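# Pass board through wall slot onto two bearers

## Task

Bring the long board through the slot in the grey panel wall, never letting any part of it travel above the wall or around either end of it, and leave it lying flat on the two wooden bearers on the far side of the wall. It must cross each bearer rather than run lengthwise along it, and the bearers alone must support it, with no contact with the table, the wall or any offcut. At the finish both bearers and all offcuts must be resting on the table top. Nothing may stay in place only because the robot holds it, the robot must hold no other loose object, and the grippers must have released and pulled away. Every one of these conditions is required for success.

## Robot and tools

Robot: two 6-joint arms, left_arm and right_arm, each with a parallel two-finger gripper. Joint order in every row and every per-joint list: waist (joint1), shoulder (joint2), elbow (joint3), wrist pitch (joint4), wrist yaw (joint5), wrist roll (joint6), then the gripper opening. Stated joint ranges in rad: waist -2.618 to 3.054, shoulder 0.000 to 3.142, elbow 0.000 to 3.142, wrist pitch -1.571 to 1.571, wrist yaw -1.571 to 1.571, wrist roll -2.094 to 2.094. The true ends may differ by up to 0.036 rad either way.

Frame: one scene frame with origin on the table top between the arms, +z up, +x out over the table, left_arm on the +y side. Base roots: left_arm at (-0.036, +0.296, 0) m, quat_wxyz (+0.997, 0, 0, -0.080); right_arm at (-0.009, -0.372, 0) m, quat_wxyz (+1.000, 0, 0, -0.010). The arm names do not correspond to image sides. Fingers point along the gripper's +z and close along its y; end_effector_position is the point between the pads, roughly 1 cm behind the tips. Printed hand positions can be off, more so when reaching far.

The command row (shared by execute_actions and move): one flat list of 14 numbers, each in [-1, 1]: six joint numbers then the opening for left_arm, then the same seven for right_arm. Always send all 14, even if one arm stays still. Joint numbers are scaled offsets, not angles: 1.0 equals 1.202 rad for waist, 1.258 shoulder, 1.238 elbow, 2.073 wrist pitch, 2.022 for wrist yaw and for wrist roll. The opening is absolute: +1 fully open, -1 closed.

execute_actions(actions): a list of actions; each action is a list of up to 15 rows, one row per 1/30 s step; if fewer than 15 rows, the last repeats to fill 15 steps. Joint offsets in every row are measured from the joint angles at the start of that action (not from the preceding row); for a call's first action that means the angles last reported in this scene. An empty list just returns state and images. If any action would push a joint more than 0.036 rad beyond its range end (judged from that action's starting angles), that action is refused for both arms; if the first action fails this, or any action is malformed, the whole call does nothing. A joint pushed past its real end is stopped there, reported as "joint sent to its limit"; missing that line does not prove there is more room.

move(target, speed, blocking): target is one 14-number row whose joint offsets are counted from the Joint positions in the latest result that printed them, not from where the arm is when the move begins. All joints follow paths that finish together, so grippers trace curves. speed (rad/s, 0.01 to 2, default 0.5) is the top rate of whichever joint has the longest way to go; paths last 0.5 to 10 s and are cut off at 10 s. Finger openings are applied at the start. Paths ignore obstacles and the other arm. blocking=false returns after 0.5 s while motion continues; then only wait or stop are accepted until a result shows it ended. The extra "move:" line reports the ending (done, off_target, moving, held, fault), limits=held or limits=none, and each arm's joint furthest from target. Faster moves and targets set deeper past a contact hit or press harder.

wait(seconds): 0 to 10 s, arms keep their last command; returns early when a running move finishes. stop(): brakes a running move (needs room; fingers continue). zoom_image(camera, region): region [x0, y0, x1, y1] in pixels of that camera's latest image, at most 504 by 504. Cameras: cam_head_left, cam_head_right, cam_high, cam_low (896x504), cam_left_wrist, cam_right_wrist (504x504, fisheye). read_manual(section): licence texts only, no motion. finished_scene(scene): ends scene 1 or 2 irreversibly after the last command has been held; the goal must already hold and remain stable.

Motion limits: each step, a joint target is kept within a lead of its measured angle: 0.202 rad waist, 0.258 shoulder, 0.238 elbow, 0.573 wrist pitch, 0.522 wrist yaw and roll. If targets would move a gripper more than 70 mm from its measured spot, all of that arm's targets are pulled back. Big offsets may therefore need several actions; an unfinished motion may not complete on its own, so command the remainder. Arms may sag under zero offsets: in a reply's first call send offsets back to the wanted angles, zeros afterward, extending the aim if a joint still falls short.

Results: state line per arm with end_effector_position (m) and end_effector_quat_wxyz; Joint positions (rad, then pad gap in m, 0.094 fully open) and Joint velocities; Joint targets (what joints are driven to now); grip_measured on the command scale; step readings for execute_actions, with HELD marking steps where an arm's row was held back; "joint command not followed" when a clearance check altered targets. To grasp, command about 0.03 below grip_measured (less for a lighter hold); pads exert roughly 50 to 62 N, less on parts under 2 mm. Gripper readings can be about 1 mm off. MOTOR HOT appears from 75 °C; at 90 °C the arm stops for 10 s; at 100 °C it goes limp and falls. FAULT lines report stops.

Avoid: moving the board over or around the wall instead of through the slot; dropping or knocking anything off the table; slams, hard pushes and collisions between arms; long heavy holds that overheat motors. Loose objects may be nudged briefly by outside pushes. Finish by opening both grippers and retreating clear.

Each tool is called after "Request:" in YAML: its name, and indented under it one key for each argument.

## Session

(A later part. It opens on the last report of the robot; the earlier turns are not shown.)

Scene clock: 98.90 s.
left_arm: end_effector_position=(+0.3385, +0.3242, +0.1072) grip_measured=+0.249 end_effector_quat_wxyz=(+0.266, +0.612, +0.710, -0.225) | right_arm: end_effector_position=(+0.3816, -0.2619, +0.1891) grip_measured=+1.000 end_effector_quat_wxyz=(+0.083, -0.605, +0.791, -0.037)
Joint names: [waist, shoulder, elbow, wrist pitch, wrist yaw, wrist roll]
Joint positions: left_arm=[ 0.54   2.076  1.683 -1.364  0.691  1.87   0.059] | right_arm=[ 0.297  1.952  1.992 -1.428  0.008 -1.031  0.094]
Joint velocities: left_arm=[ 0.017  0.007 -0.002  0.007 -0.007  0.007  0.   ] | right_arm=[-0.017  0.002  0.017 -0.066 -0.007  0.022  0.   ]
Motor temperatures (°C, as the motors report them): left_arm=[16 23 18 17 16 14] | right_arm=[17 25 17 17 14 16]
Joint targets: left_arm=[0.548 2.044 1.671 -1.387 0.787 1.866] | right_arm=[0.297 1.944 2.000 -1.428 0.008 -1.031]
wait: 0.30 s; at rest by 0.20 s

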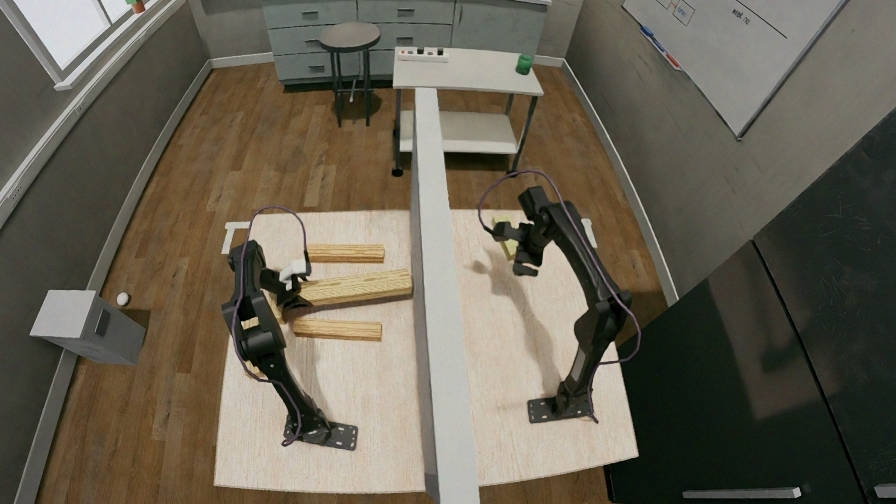

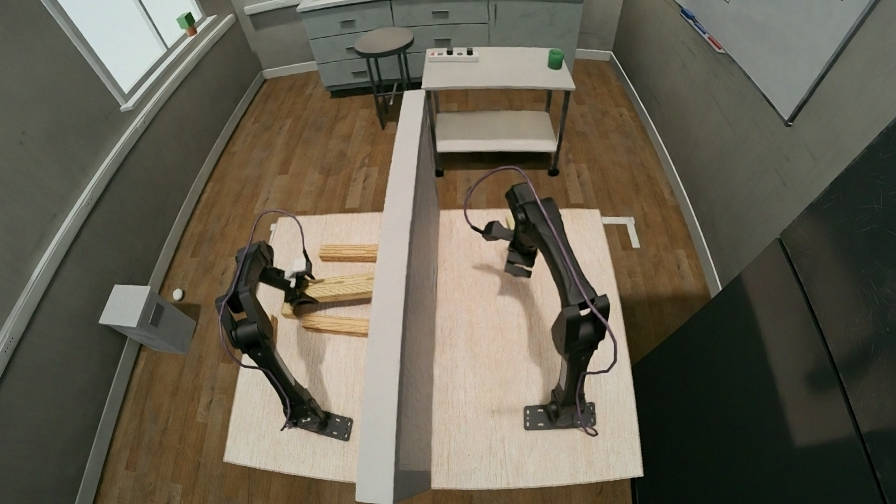

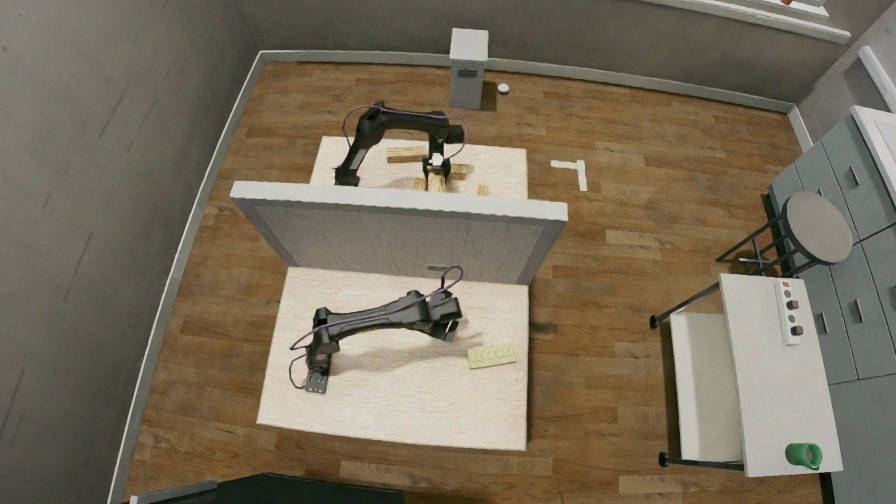

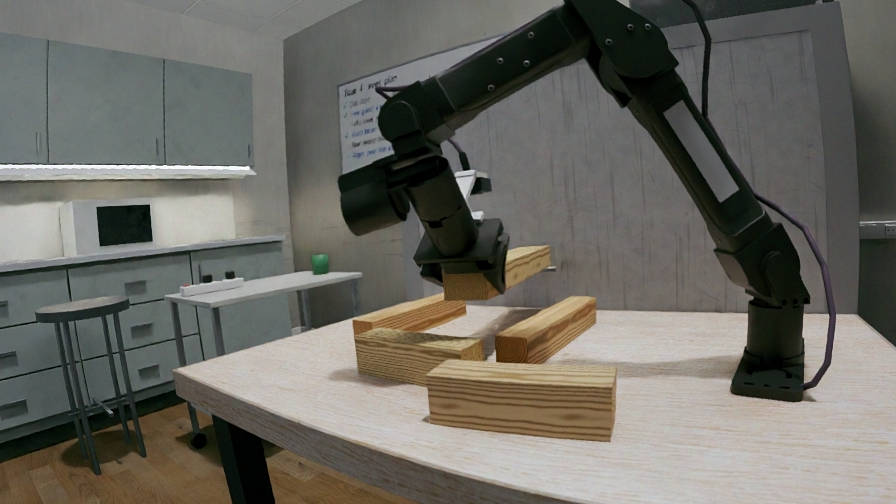

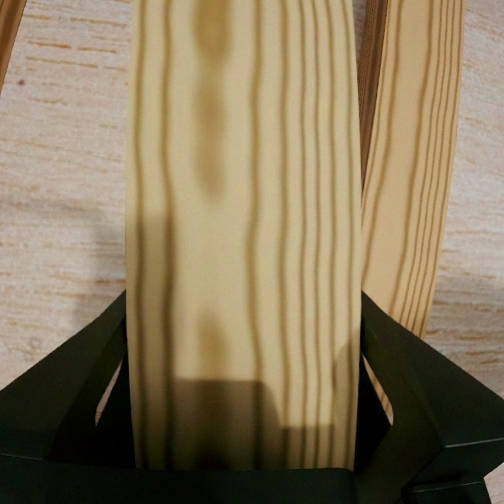

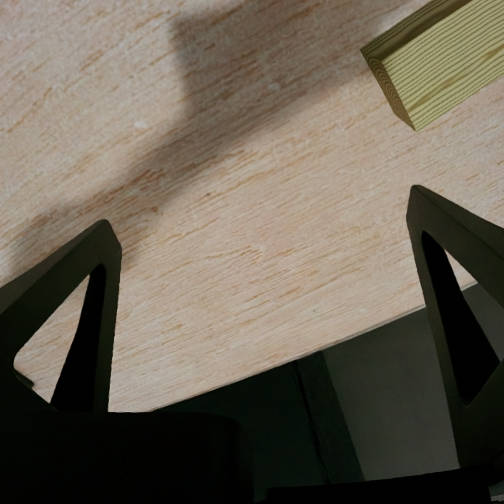

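Request:
execute_actions:
  actions:
    - [[0.0278,-0.0382,-0.0209,0.0022,0.0520,-0.0151,0,0,-0.0064,0.0065,0,0,0,1],[0.0324,-0.0563,-0.0532,0.0330,0.0559,-0.0427,0,0,-0.0064,0.0065,0,0,0,1],[0.0364,-0.0873,-0.0965,0.0680,0.0592,-0.0752,0,0,-0.0064,0.0065,0,0,0,1],[0.0397,-0.1248,-0.1482,0.1053,0.0617,-0.1115,0,0,-0.0064,0.0065,0,0,0,1],[0.0422,-0.1669,-0.2047,0.1425,0.0630,-0.1500,0,0,-0.0064,0.0065,0,0,0,1],[0.0442,-0.2113,-0.2624,0.1776,0.0624,-0.1885,0,0,-0.0064,0.0065,0,0,0,1],[0.0461,-0.2553,-0.3179,0.2085,0.0600,-0.2246,0,0,-0.0064,0.0065,0,0,0,1],[0.0482,-0.2964,-0.3682,0.2334,0.0562,-0.2555,0,0,-0.0064,0.0065,0,0,0,1],[0.0506,-0.3320,-0.4106,0.2509,0.0522,-0.2788,0,0,-0.0064,0.0065,0,0,0,1],[0.0532,-0.3599,-0.4431,0.2600,0.0496,-0.2923,0,0,-0.0064,0.0065,0,0,0,1],[0.0559,-0.3781,-0.4642,0.2600,0.0484,-0.2945,0,0,-0.0064,0.0065,0,0,0,1],[0.0581,-0.3855,-0.4732,0.2511,0.0484,-0.2850,0,0,-0.0064,0.0065,0,0,0,1],[0.0592,-0.3816,-0.4697,0.2338,0.0500,-0.2644,0,0,-0.0064,0.0065,0,0,0,1],[0.0602,-0.3754,-0.4633,0.2222,0.0514,-0.2505,0,0,-0.0064,0.0065,0,0,0,1],[0.0602,-0.3754,-0.4633,0.2222,0.0514,-0.2505,0,0,-0.0064,0.0065,0,0,0,1]]

Request:
wait:
  seconds: 0.4

Scene clock: 103.20 s.
left_arm: end_effector_position=(+0.2849, +0.3211, +0.1111) grip_measured=+0.249 end_effector_quat_wxyz=(+0.306, +0.446, +0.825, -0.165) | right_arm: end_effector_position=(+0.3816, -0.2619, +0.1891) grip_measured=+1.000 end_effector_quat_wxyz=(+0.083, -0.605, +0.791, -0.037)
Joint names: [waist, shoulder, elbow, wrist pitch, wrist yaw, wrist roll]
Joint positions: left_arm=[ 0.601  1.621  1.115 -0.945  0.702  1.387  0.059] | right_arm=[ 0.297  1.952  1.992 -1.428  0.008 -1.031  0.094]
Joint velocities: left_arm=[ 0.012 -0.017  0.002  0.066  0.081 -0.081 -0.   ] | right_arm=[-0.012 -0.022 -0.007 -0.037  0.037 -0.007  0.   ]
Motor temperatures (°C, as the motors report them): left_arm=[16 23 18 17 17 14] | right_arm=[17 25 17 17 14 16]
Joint targets: left_arm=[0.613 1.604 1.109 -0.904 0.795 1.363] | right_arm=[0.297 1.944 2.000 -1.428 0.008 -1.031]
Step readings (joint positions):
0: left_arm=[0.540 2.076 1.683 -1.364 0.691 1.870] | right_arm=[0.297 1.952 1.992 -1.428 0.008 -1.031]
1: left_arm=[0.542 2.075 1.680 -1.361 0.692 1.867] | right_arm=[0.297 1.952 1.992 -1.428 0.008 -1.031]
2: left_arm=[0.546 2.068 1.666 -1.345 0.697 1.855] | right_arm=[0.297 1.952 1.992 -1.428 0.008 -1.031]
4: left_arm=[0.561 2.026 1.593 -1.272 0.706 1.797] | right_arm=[0.297 1.952 1.992 -1.428 0.008 -1.031]
8: left_arm=[0.594 1.842 1.336 -1.069 0.707 1.592] | right_arm=[0.297 1.952 1.992 -1.428 0.008 -1.031]
15: Joint positions above

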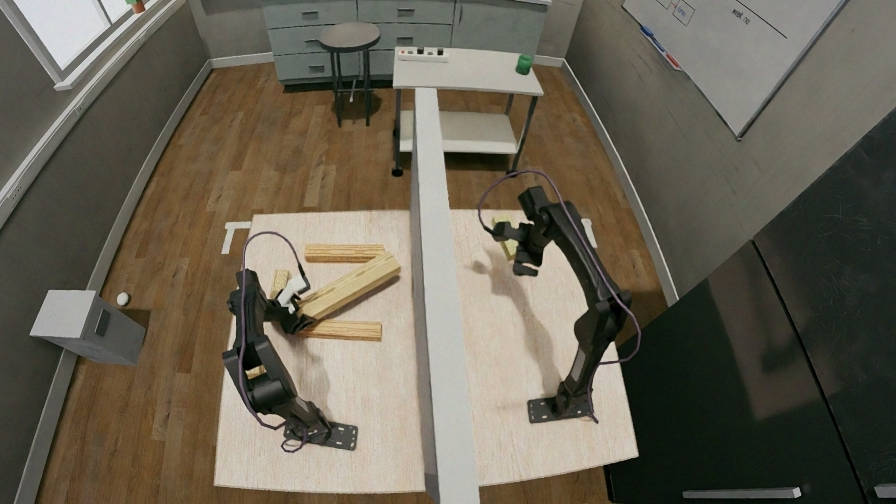

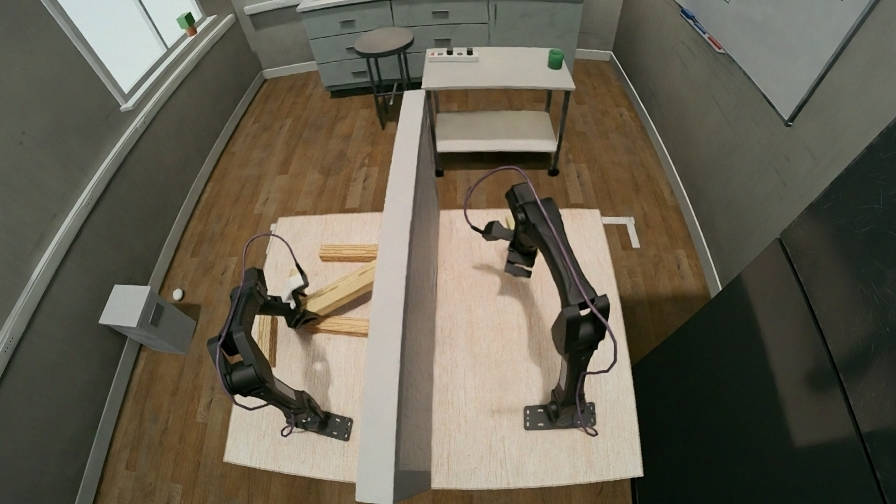

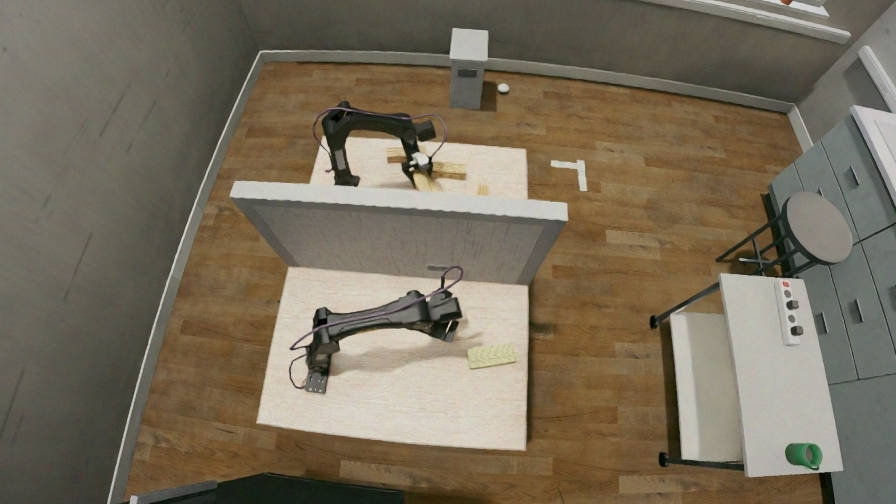

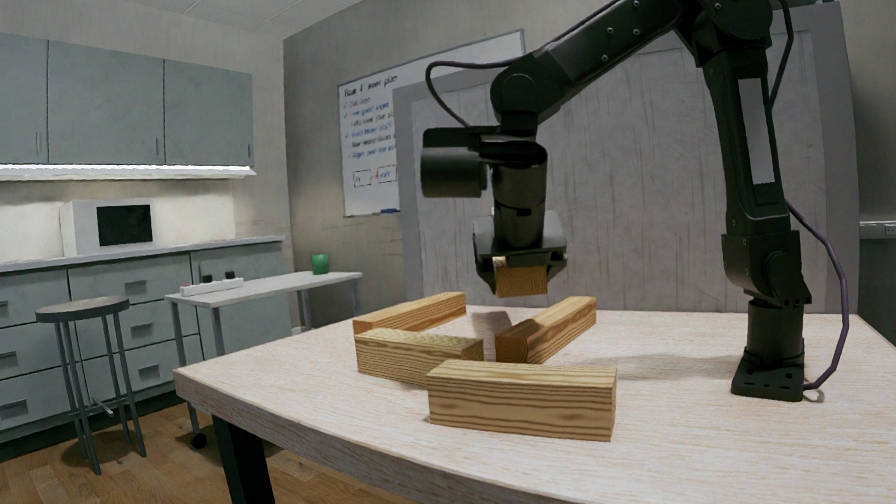

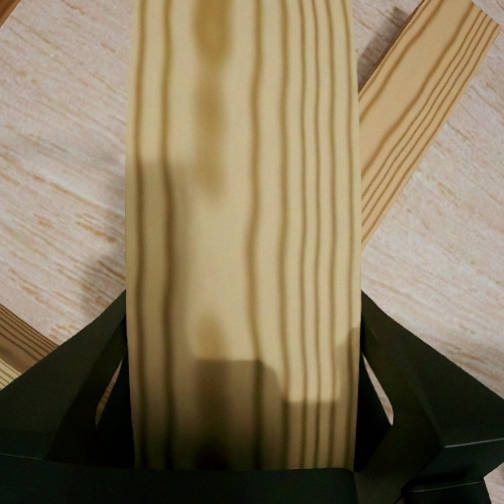

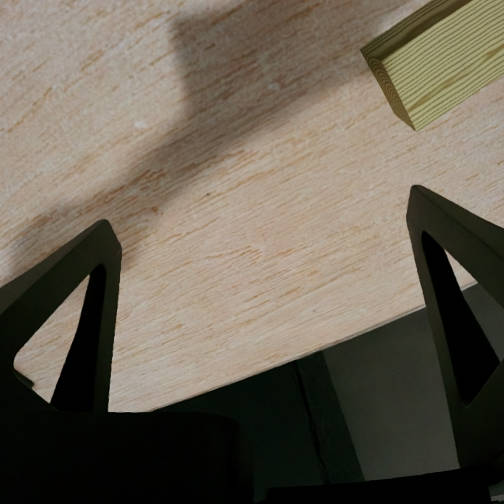

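Scene clock: 103.60 s.
left_arm: end_effector_position=(+0.2885, +0.3243, +0.1115) grip_measured=+0.249 end_effector_quat_wxyz=(+0.310, +0.439, +0.828, -0.159) | right_arm: end_effector_position=(+0.3816, -0.2619, +0.1891) grip_measured=+1.000 end_effector_quat_wxyz=(+0.083, -0.605, +0.791, -0.037)
Joint names: [waist, shoulder, elbow, wrist pitch, wrist yaw, wrist roll]
Joint positions: left_arm=[ 0.605  1.621  1.115 -0.925  0.7    1.369  0.059] | right_arm=[ 0.297  1.952  1.992 -1.428  0.008 -1.031  0.094]
Joint velocities: left_arm=[-0.002 -0.007 -0.007 -0.007 -0.066  0.051  0.001] | right_arm=[-0.002 -0.017  0.012  0.037  0.051  0.037  0.   ]
Motor temperatures (°C, as the motors report them): left_arm=[16 23 18 17 17 14] | right_arm=[17 25 17 17 14 16]
Joint targets: left_arm=[0.613 1.604 1.109 -0.904 0.795 1.364] | right_arm=[0.297 1.944 2.000 -1.428 0.008 -1.031]
wait: 0.40 s; no rest

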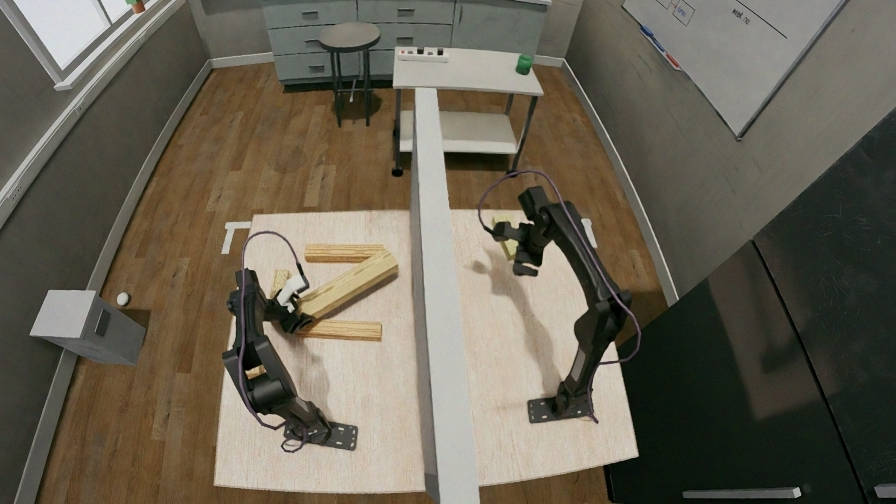

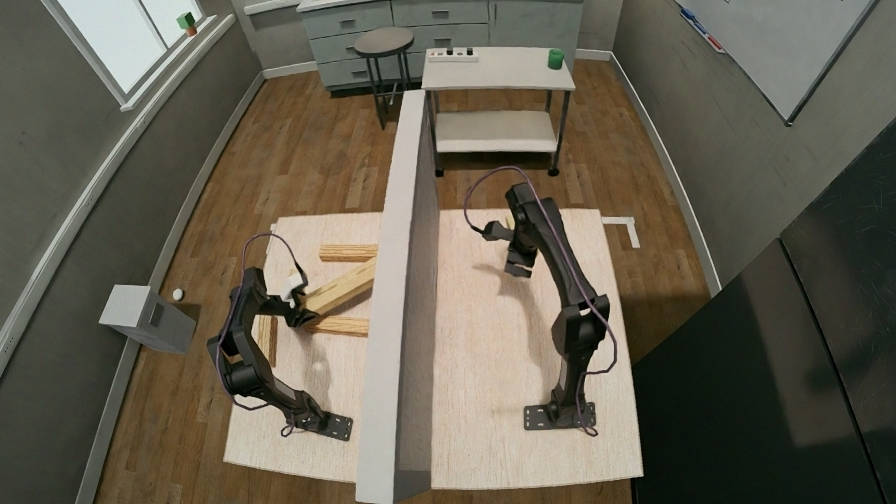

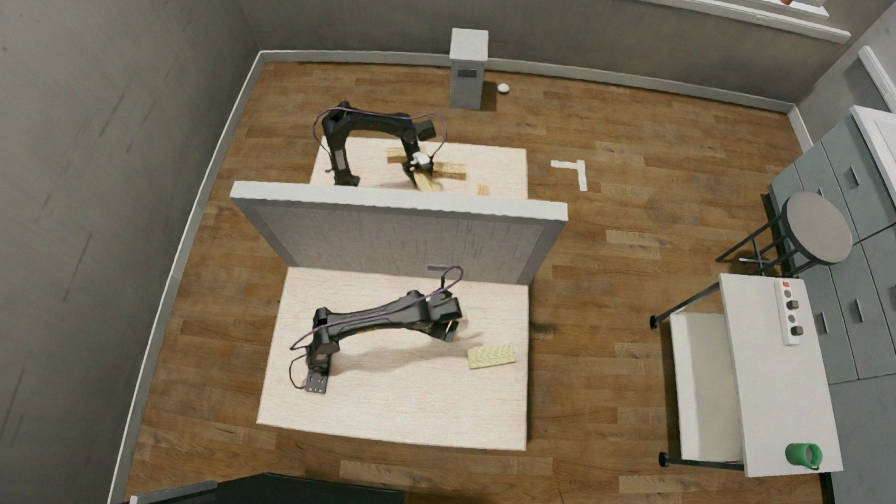

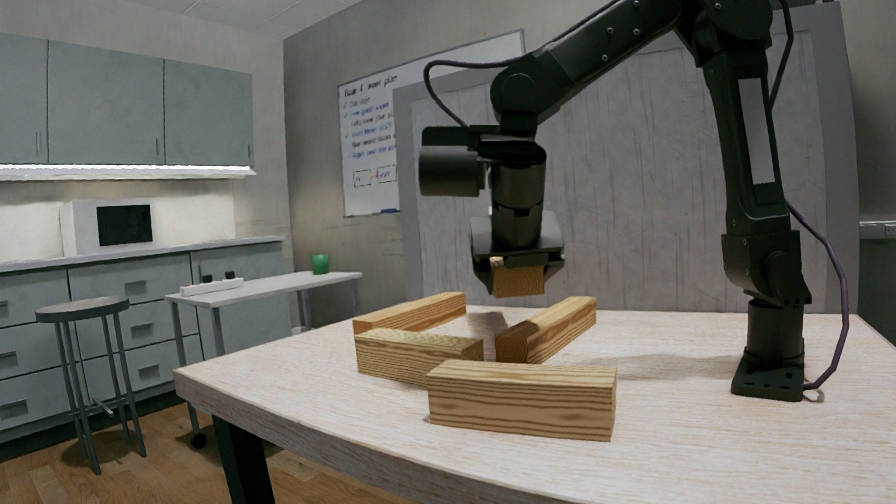

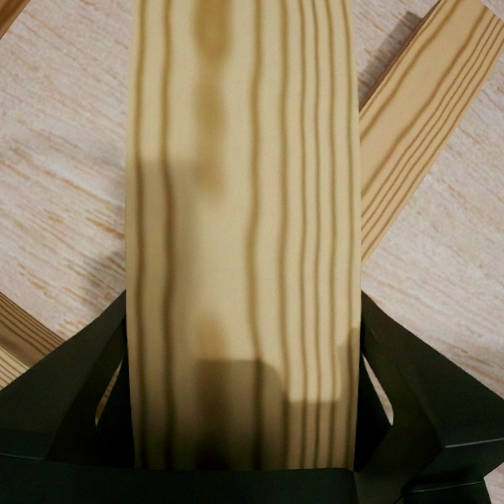

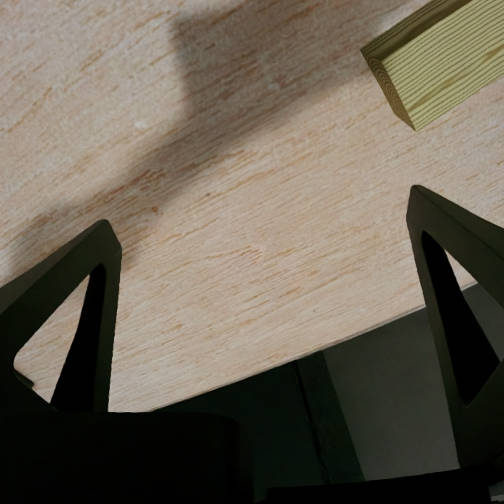

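Request:
execute_actions:
  actions: []

Scene clock: 104.13 s.
left_arm: end_effector_position=(+0.2885, +0.3243, +0.1115) grip_measured=+0.249 end_effector_quat_wxyz=(+0.310, +0.439, +0.828, -0.159) | right_arm: end_effector_position=(+0.3816, -0.2619, +0.1891) grip_measured=+1.000 end_effector_quat_wxyz=(+0.083, -0.605, +0.791, -0.037)
Joint names: [waist, shoulder, elbow, wrist pitch, wrist yaw, wrist roll]
Joint positions: left_arm=[ 0.605  1.621  1.115 -0.924  0.7    1.368  0.059] | right_arm=[ 0.297  1.952  1.992 -1.428  0.008 -1.031  0.094]
Joint velocities: left_arm=[ 0.002 -0.017 -0.007 -0.066 -0.022 -0.007  0.   ] | right_arm=[-0.007  0.002 -0.012  0.022 -0.051  0.095  0.   ]
Motor temperatures (°C, as the motors report them): left_arm=[16 23 17 17 17 14] | right_arm=[17 25 17 17 14 16]
Joint targets: left_arm=[0.613 1.604 1.109 -0.904 0.795 1.364] | right_arm=[0.297 1.944 2.000 -1.428 0.008 -1.031]

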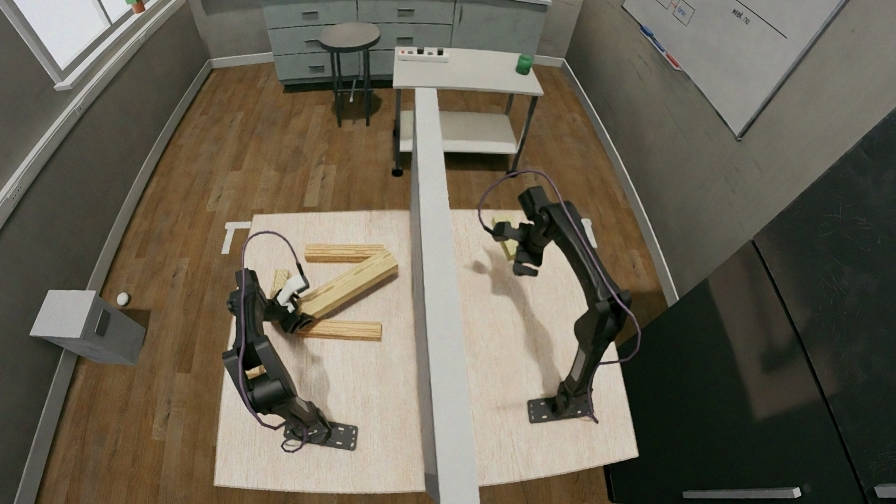

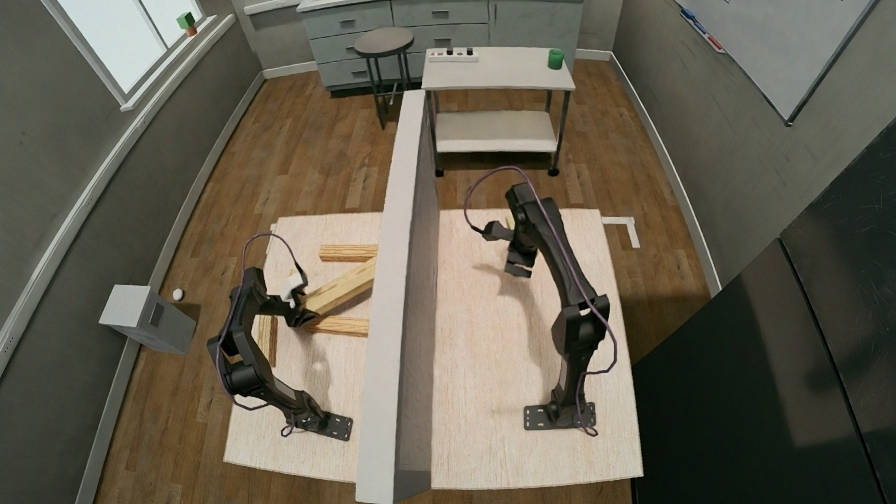

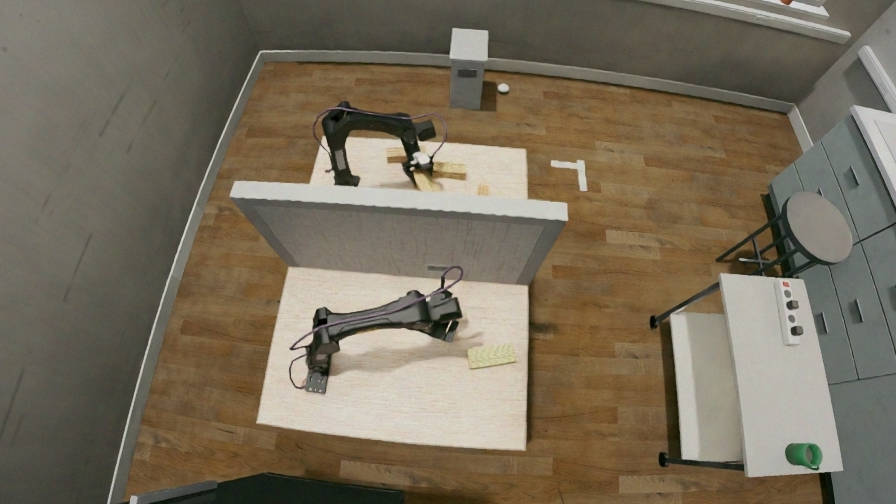

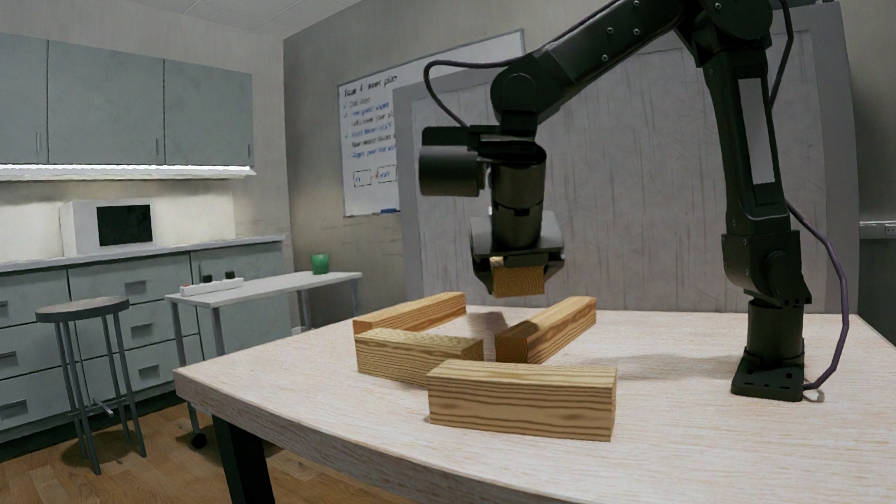

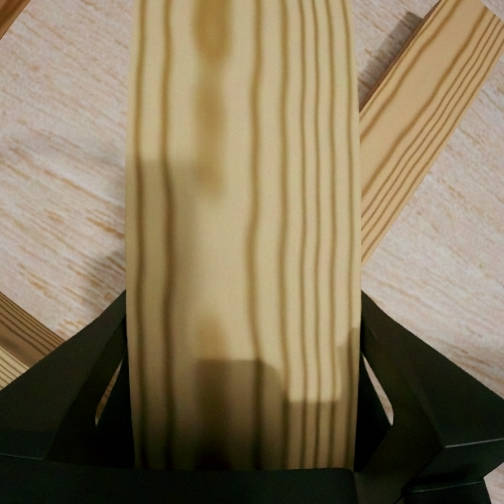

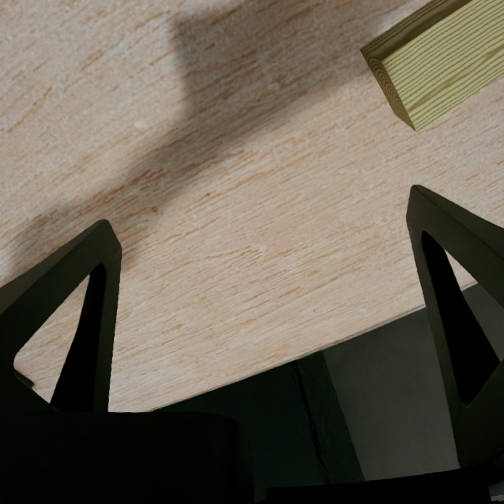

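Request:
execute_actions:
  actions:
    - [[-0.0160,-0.0268,-0.0131,0.0222,0.0461,-0.0135,0.0,0,-0.0064,0.0065,0,0,0,1],[-0.0191,-0.0397,-0.0275,0.0411,0.0438,-0.0367,0.0,0,-0.0064,0.0065,0,0,0,1],[-0.0227,-0.0572,-0.0471,0.0619,0.0405,-0.0632,0.0,0,-0.0064,0.0065,0,0,0,1],[-0.0268,-0.0781,-0.0702,0.0830,0.0360,-0.0913,0.0,0,-0.0064,0.0065,0,0,0,1],[-0.0310,-0.1012,-0.0954,0.1028,0.0305,-0.1194,0.0,0,-0.0064,0.0065,0,0,0,1],[-0.0351,-0.1253,-0.1210,0.1203,0.0241,-0.1459,0.0,0,-0.0064,0.0065,0,0,0,1],[-0.0389,-0.1488,-0.1456,0.1346,0.0173,-0.1692,0.0,0,-0.0064,0.0065,0,0,0,1],[-0.0423,-0.1706,-0.1677,0.1451,0.0108,-0.1880,0.0,0,-0.0064,0.0065,0,0,0,1],[-0.0448,-0.1891,-0.1862,0.1517,0.0053,-0.2013,0.0,0,-0.0064,0.0065,0,0,0,1],[-0.0464,-0.2036,-0.2004,0.1545,0.0014,-0.2082,0.0,0,-0.0064,0.0065,0,0,0,1],[-0.0472,-0.2130,-0.2096,0.1535,-0.0003,-0.2084,0.0,0,-0.0064,0.0065,0,0,0,1],[-0.0468,-0.2167,-0.2135,0.1490,0.0002,-0.2019,0.0,0,-0.0064,0.0065,0,0,0,1],[-0.0455,-0.2147,-0.2120,0.1412,0.0032,-0.1890,0.0,0,-0.0064,0.0065,0,0,0,1],[-0.0542,-0.2099,-0.2085,0.1346,0.0060,-0.1795,0.0,0,-0.0064,0.0065,0,0,0,1],[-0.0542,-0.2099,-0.2085,0.1346,0.0060,-0.1795,0.0,0,-0.0064,0.0065,0,0,0,1]]

Request:
wait:
  seconds: 0.3

Scene clock: 108.93 s.
left_arm: end_effector_position=(+0.2669, +0.3072, +0.1052) grip_measured=+0.249 end_effector_quat_wxyz=(+0.324, +0.339, +0.873, -0.132) | right_arm: end_effector_position=(+0.3816, -0.2619, +0.1891) grip_measured=+1.000 end_effector_quat_wxyz=(+0.083, -0.605, +0.791, -0.037)
Joint names: [waist, shoulder, elbow, wrist pitch, wrist yaw, wrist roll]
Joint positions: left_arm=[ 0.553  1.386  0.856 -0.701  0.64   1.02   0.059] | right_arm=[ 0.297  1.952  1.992 -1.428  0.008 -1.031  0.094]
Joint velocities: left_arm=[-0.076  0.017 -0.012  0.081 -0.095 -0.11  -0.   ] | right_arm=[-0.017 -0.012  0.007 -0.007  0.066  0.081  0.   ]
Motor temperatures (°C, as the motors report them): left_arm=[16 22 17 17 17 14] | right_arm=[17 25 17 17 14 16]
Joint targets: left_arm=[0.540 1.357 0.856 -0.645 0.712 1.005] | right_arm=[0.297 1.944 2.000 -1.428 0.008 -1.031]
Step readings (joint positions):
0: left_arm=[0.605 1.621 1.115 -0.924 0.700 1.368] | right_arm=[0.297 1.952 1.992 -1.428 0.008 -1.031]
1: left_arm=[0.604 1.621 1.113 -0.921 0.700 1.365] | right_arm=[0.297 1.952 1.992 -1.428 0.008 -1.031]
2: left_arm=[0.601 1.618 1.107 -0.910 0.700 1.353] | right_arm=[0.297 1.952 1.992 -1.428 0.008 -1.031]
4: left_arm=[0.592 1.599 1.075 -0.863 0.698 1.306] | right_arm=[0.297 1.952 1.992 -1.428 0.008 -1.031]
8: left_arm=[0.569 1.497 0.956 -0.757 0.673 1.156] | right_arm=[0.297 1.952 1.992 -1.428 0.008 -1.031]
15: Joint positions above

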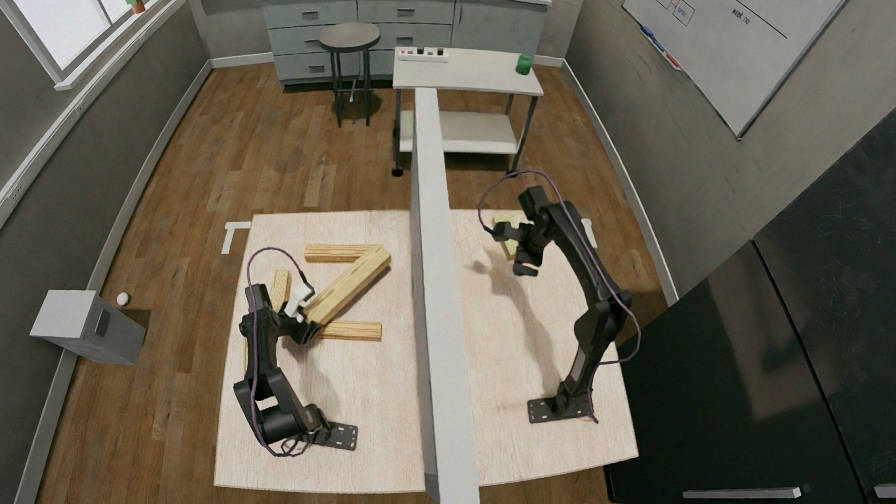

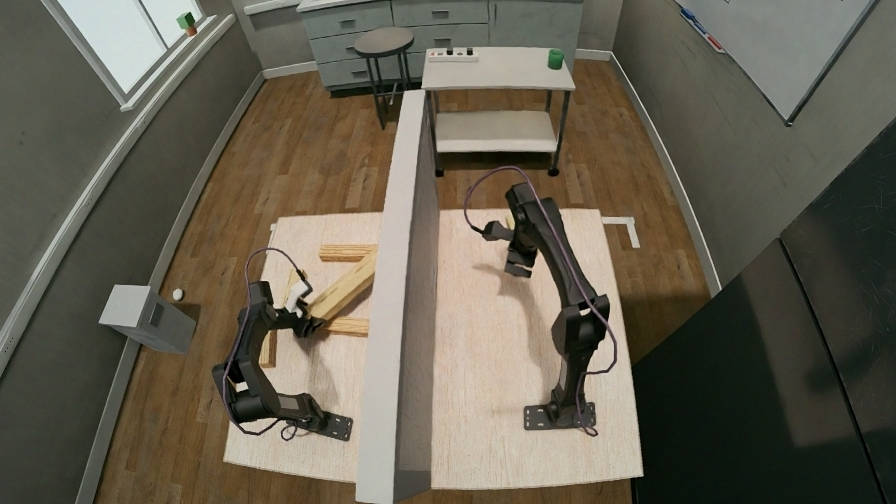

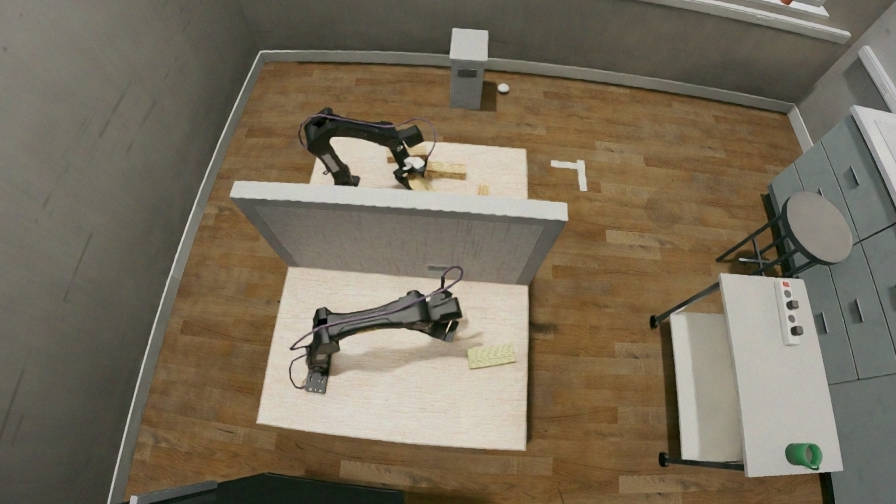

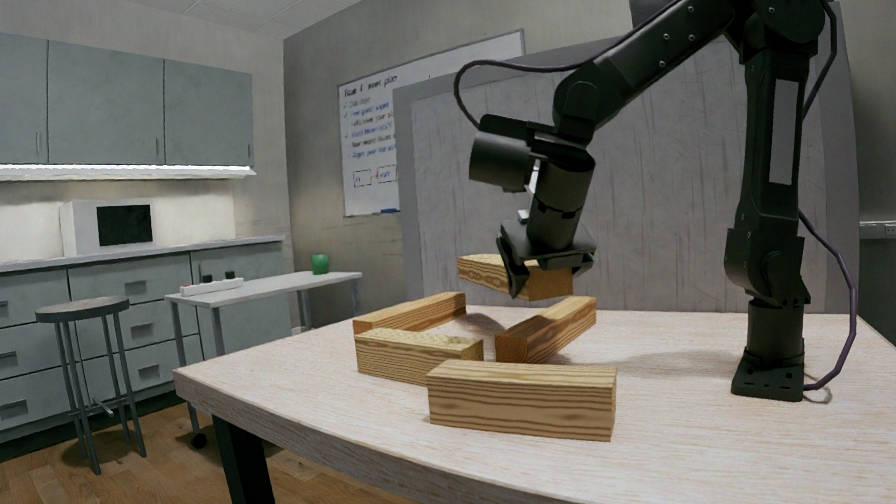

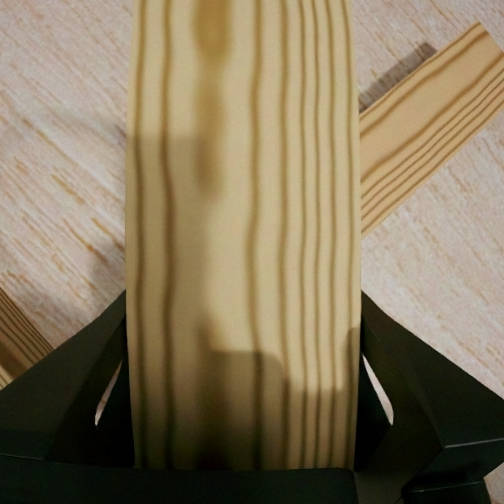

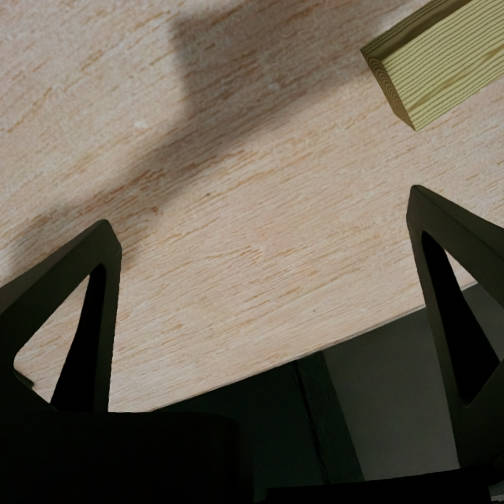

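Scene clock: 109.23 s.
left_arm: end_effector_position=(+0.2678, +0.3063, +0.1053) grip_measured=+0.249 end_effector_quat_wxyz=(+0.323, +0.338, +0.874, -0.132) | right_arm: end_effector_position=(+0.3816, -0.2619, +0.1891) grip_measured=+1.000 end_effector_quat_wxyz=(+0.083, -0.605, +0.791, -0.037)
Joint names: [waist, shoulder, elbow, wrist pitch, wrist yaw, wrist roll]
Joint positions: left_arm=[ 0.548  1.386  0.856 -0.696  0.638  1.01   0.059] | right_arm=[ 0.297  1.952  1.992 -1.428  0.008 -1.031  0.094]
Joint velocities: left_arm=[ 0.017 -0.007 -0.002 -0.022  0.081  0.022 -0.001] | right_arm=[-0.002 -0.002  0.002 -0.037 -0.066  0.007  0.   ]
Motor temperatures (°C, as the motors report them): left_arm=[16 22 17 17 17 14] | right_arm=[17 25 17 17 14 16]
Joint targets: left_arm=[0.540 1.357 0.856 -0.645 0.712 1.005] | right_arm=[0.297 1.944 2.000 -1.428 0.008 -1.031]
wait: 0.30 s; no rest

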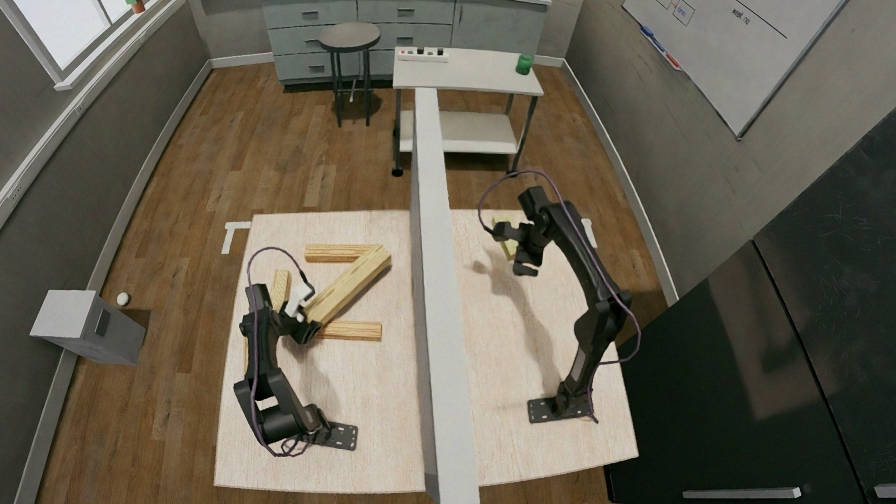

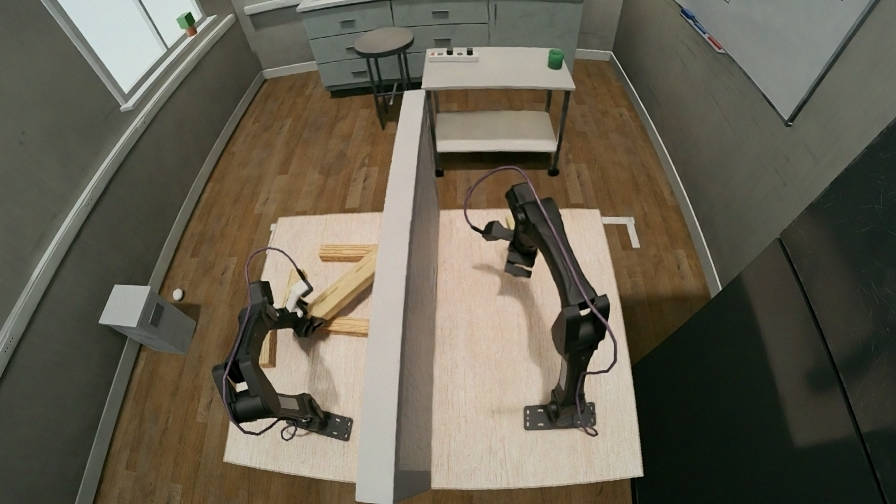

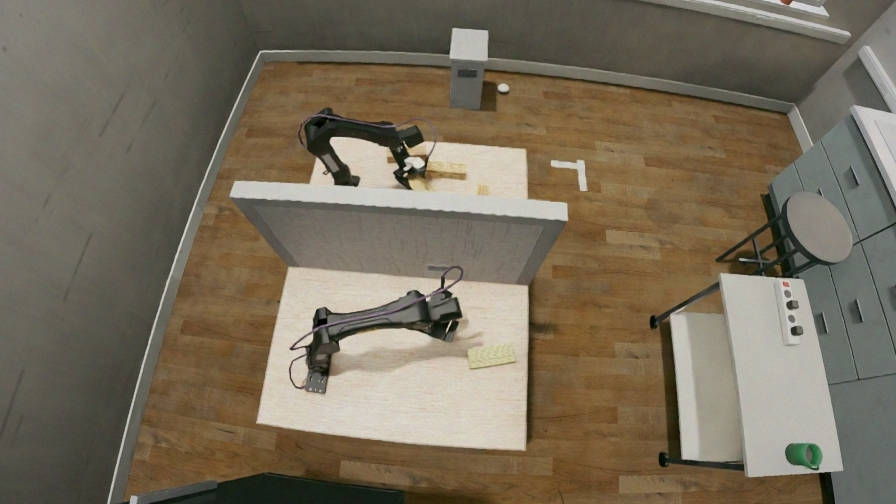

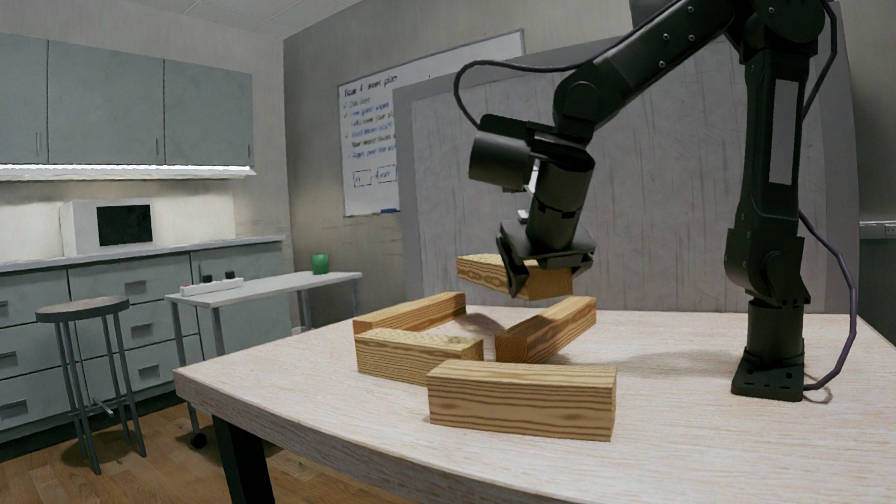

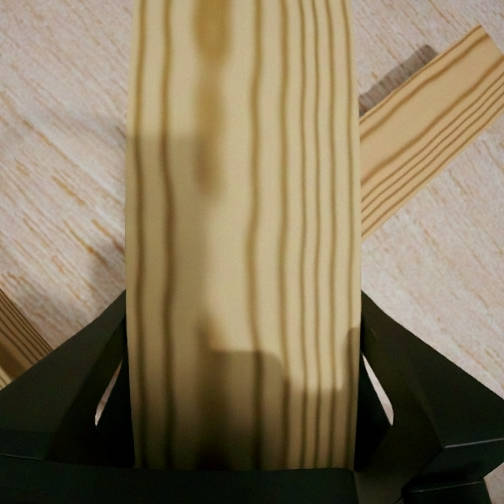

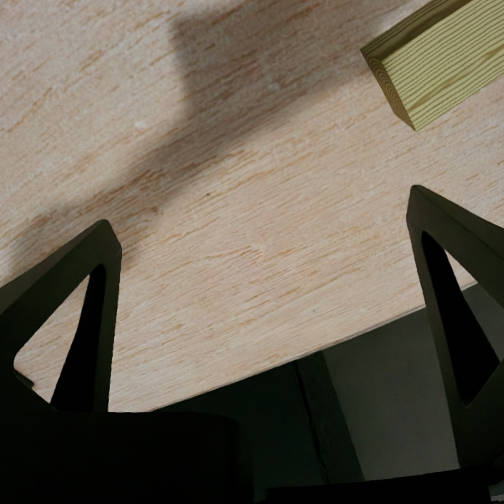

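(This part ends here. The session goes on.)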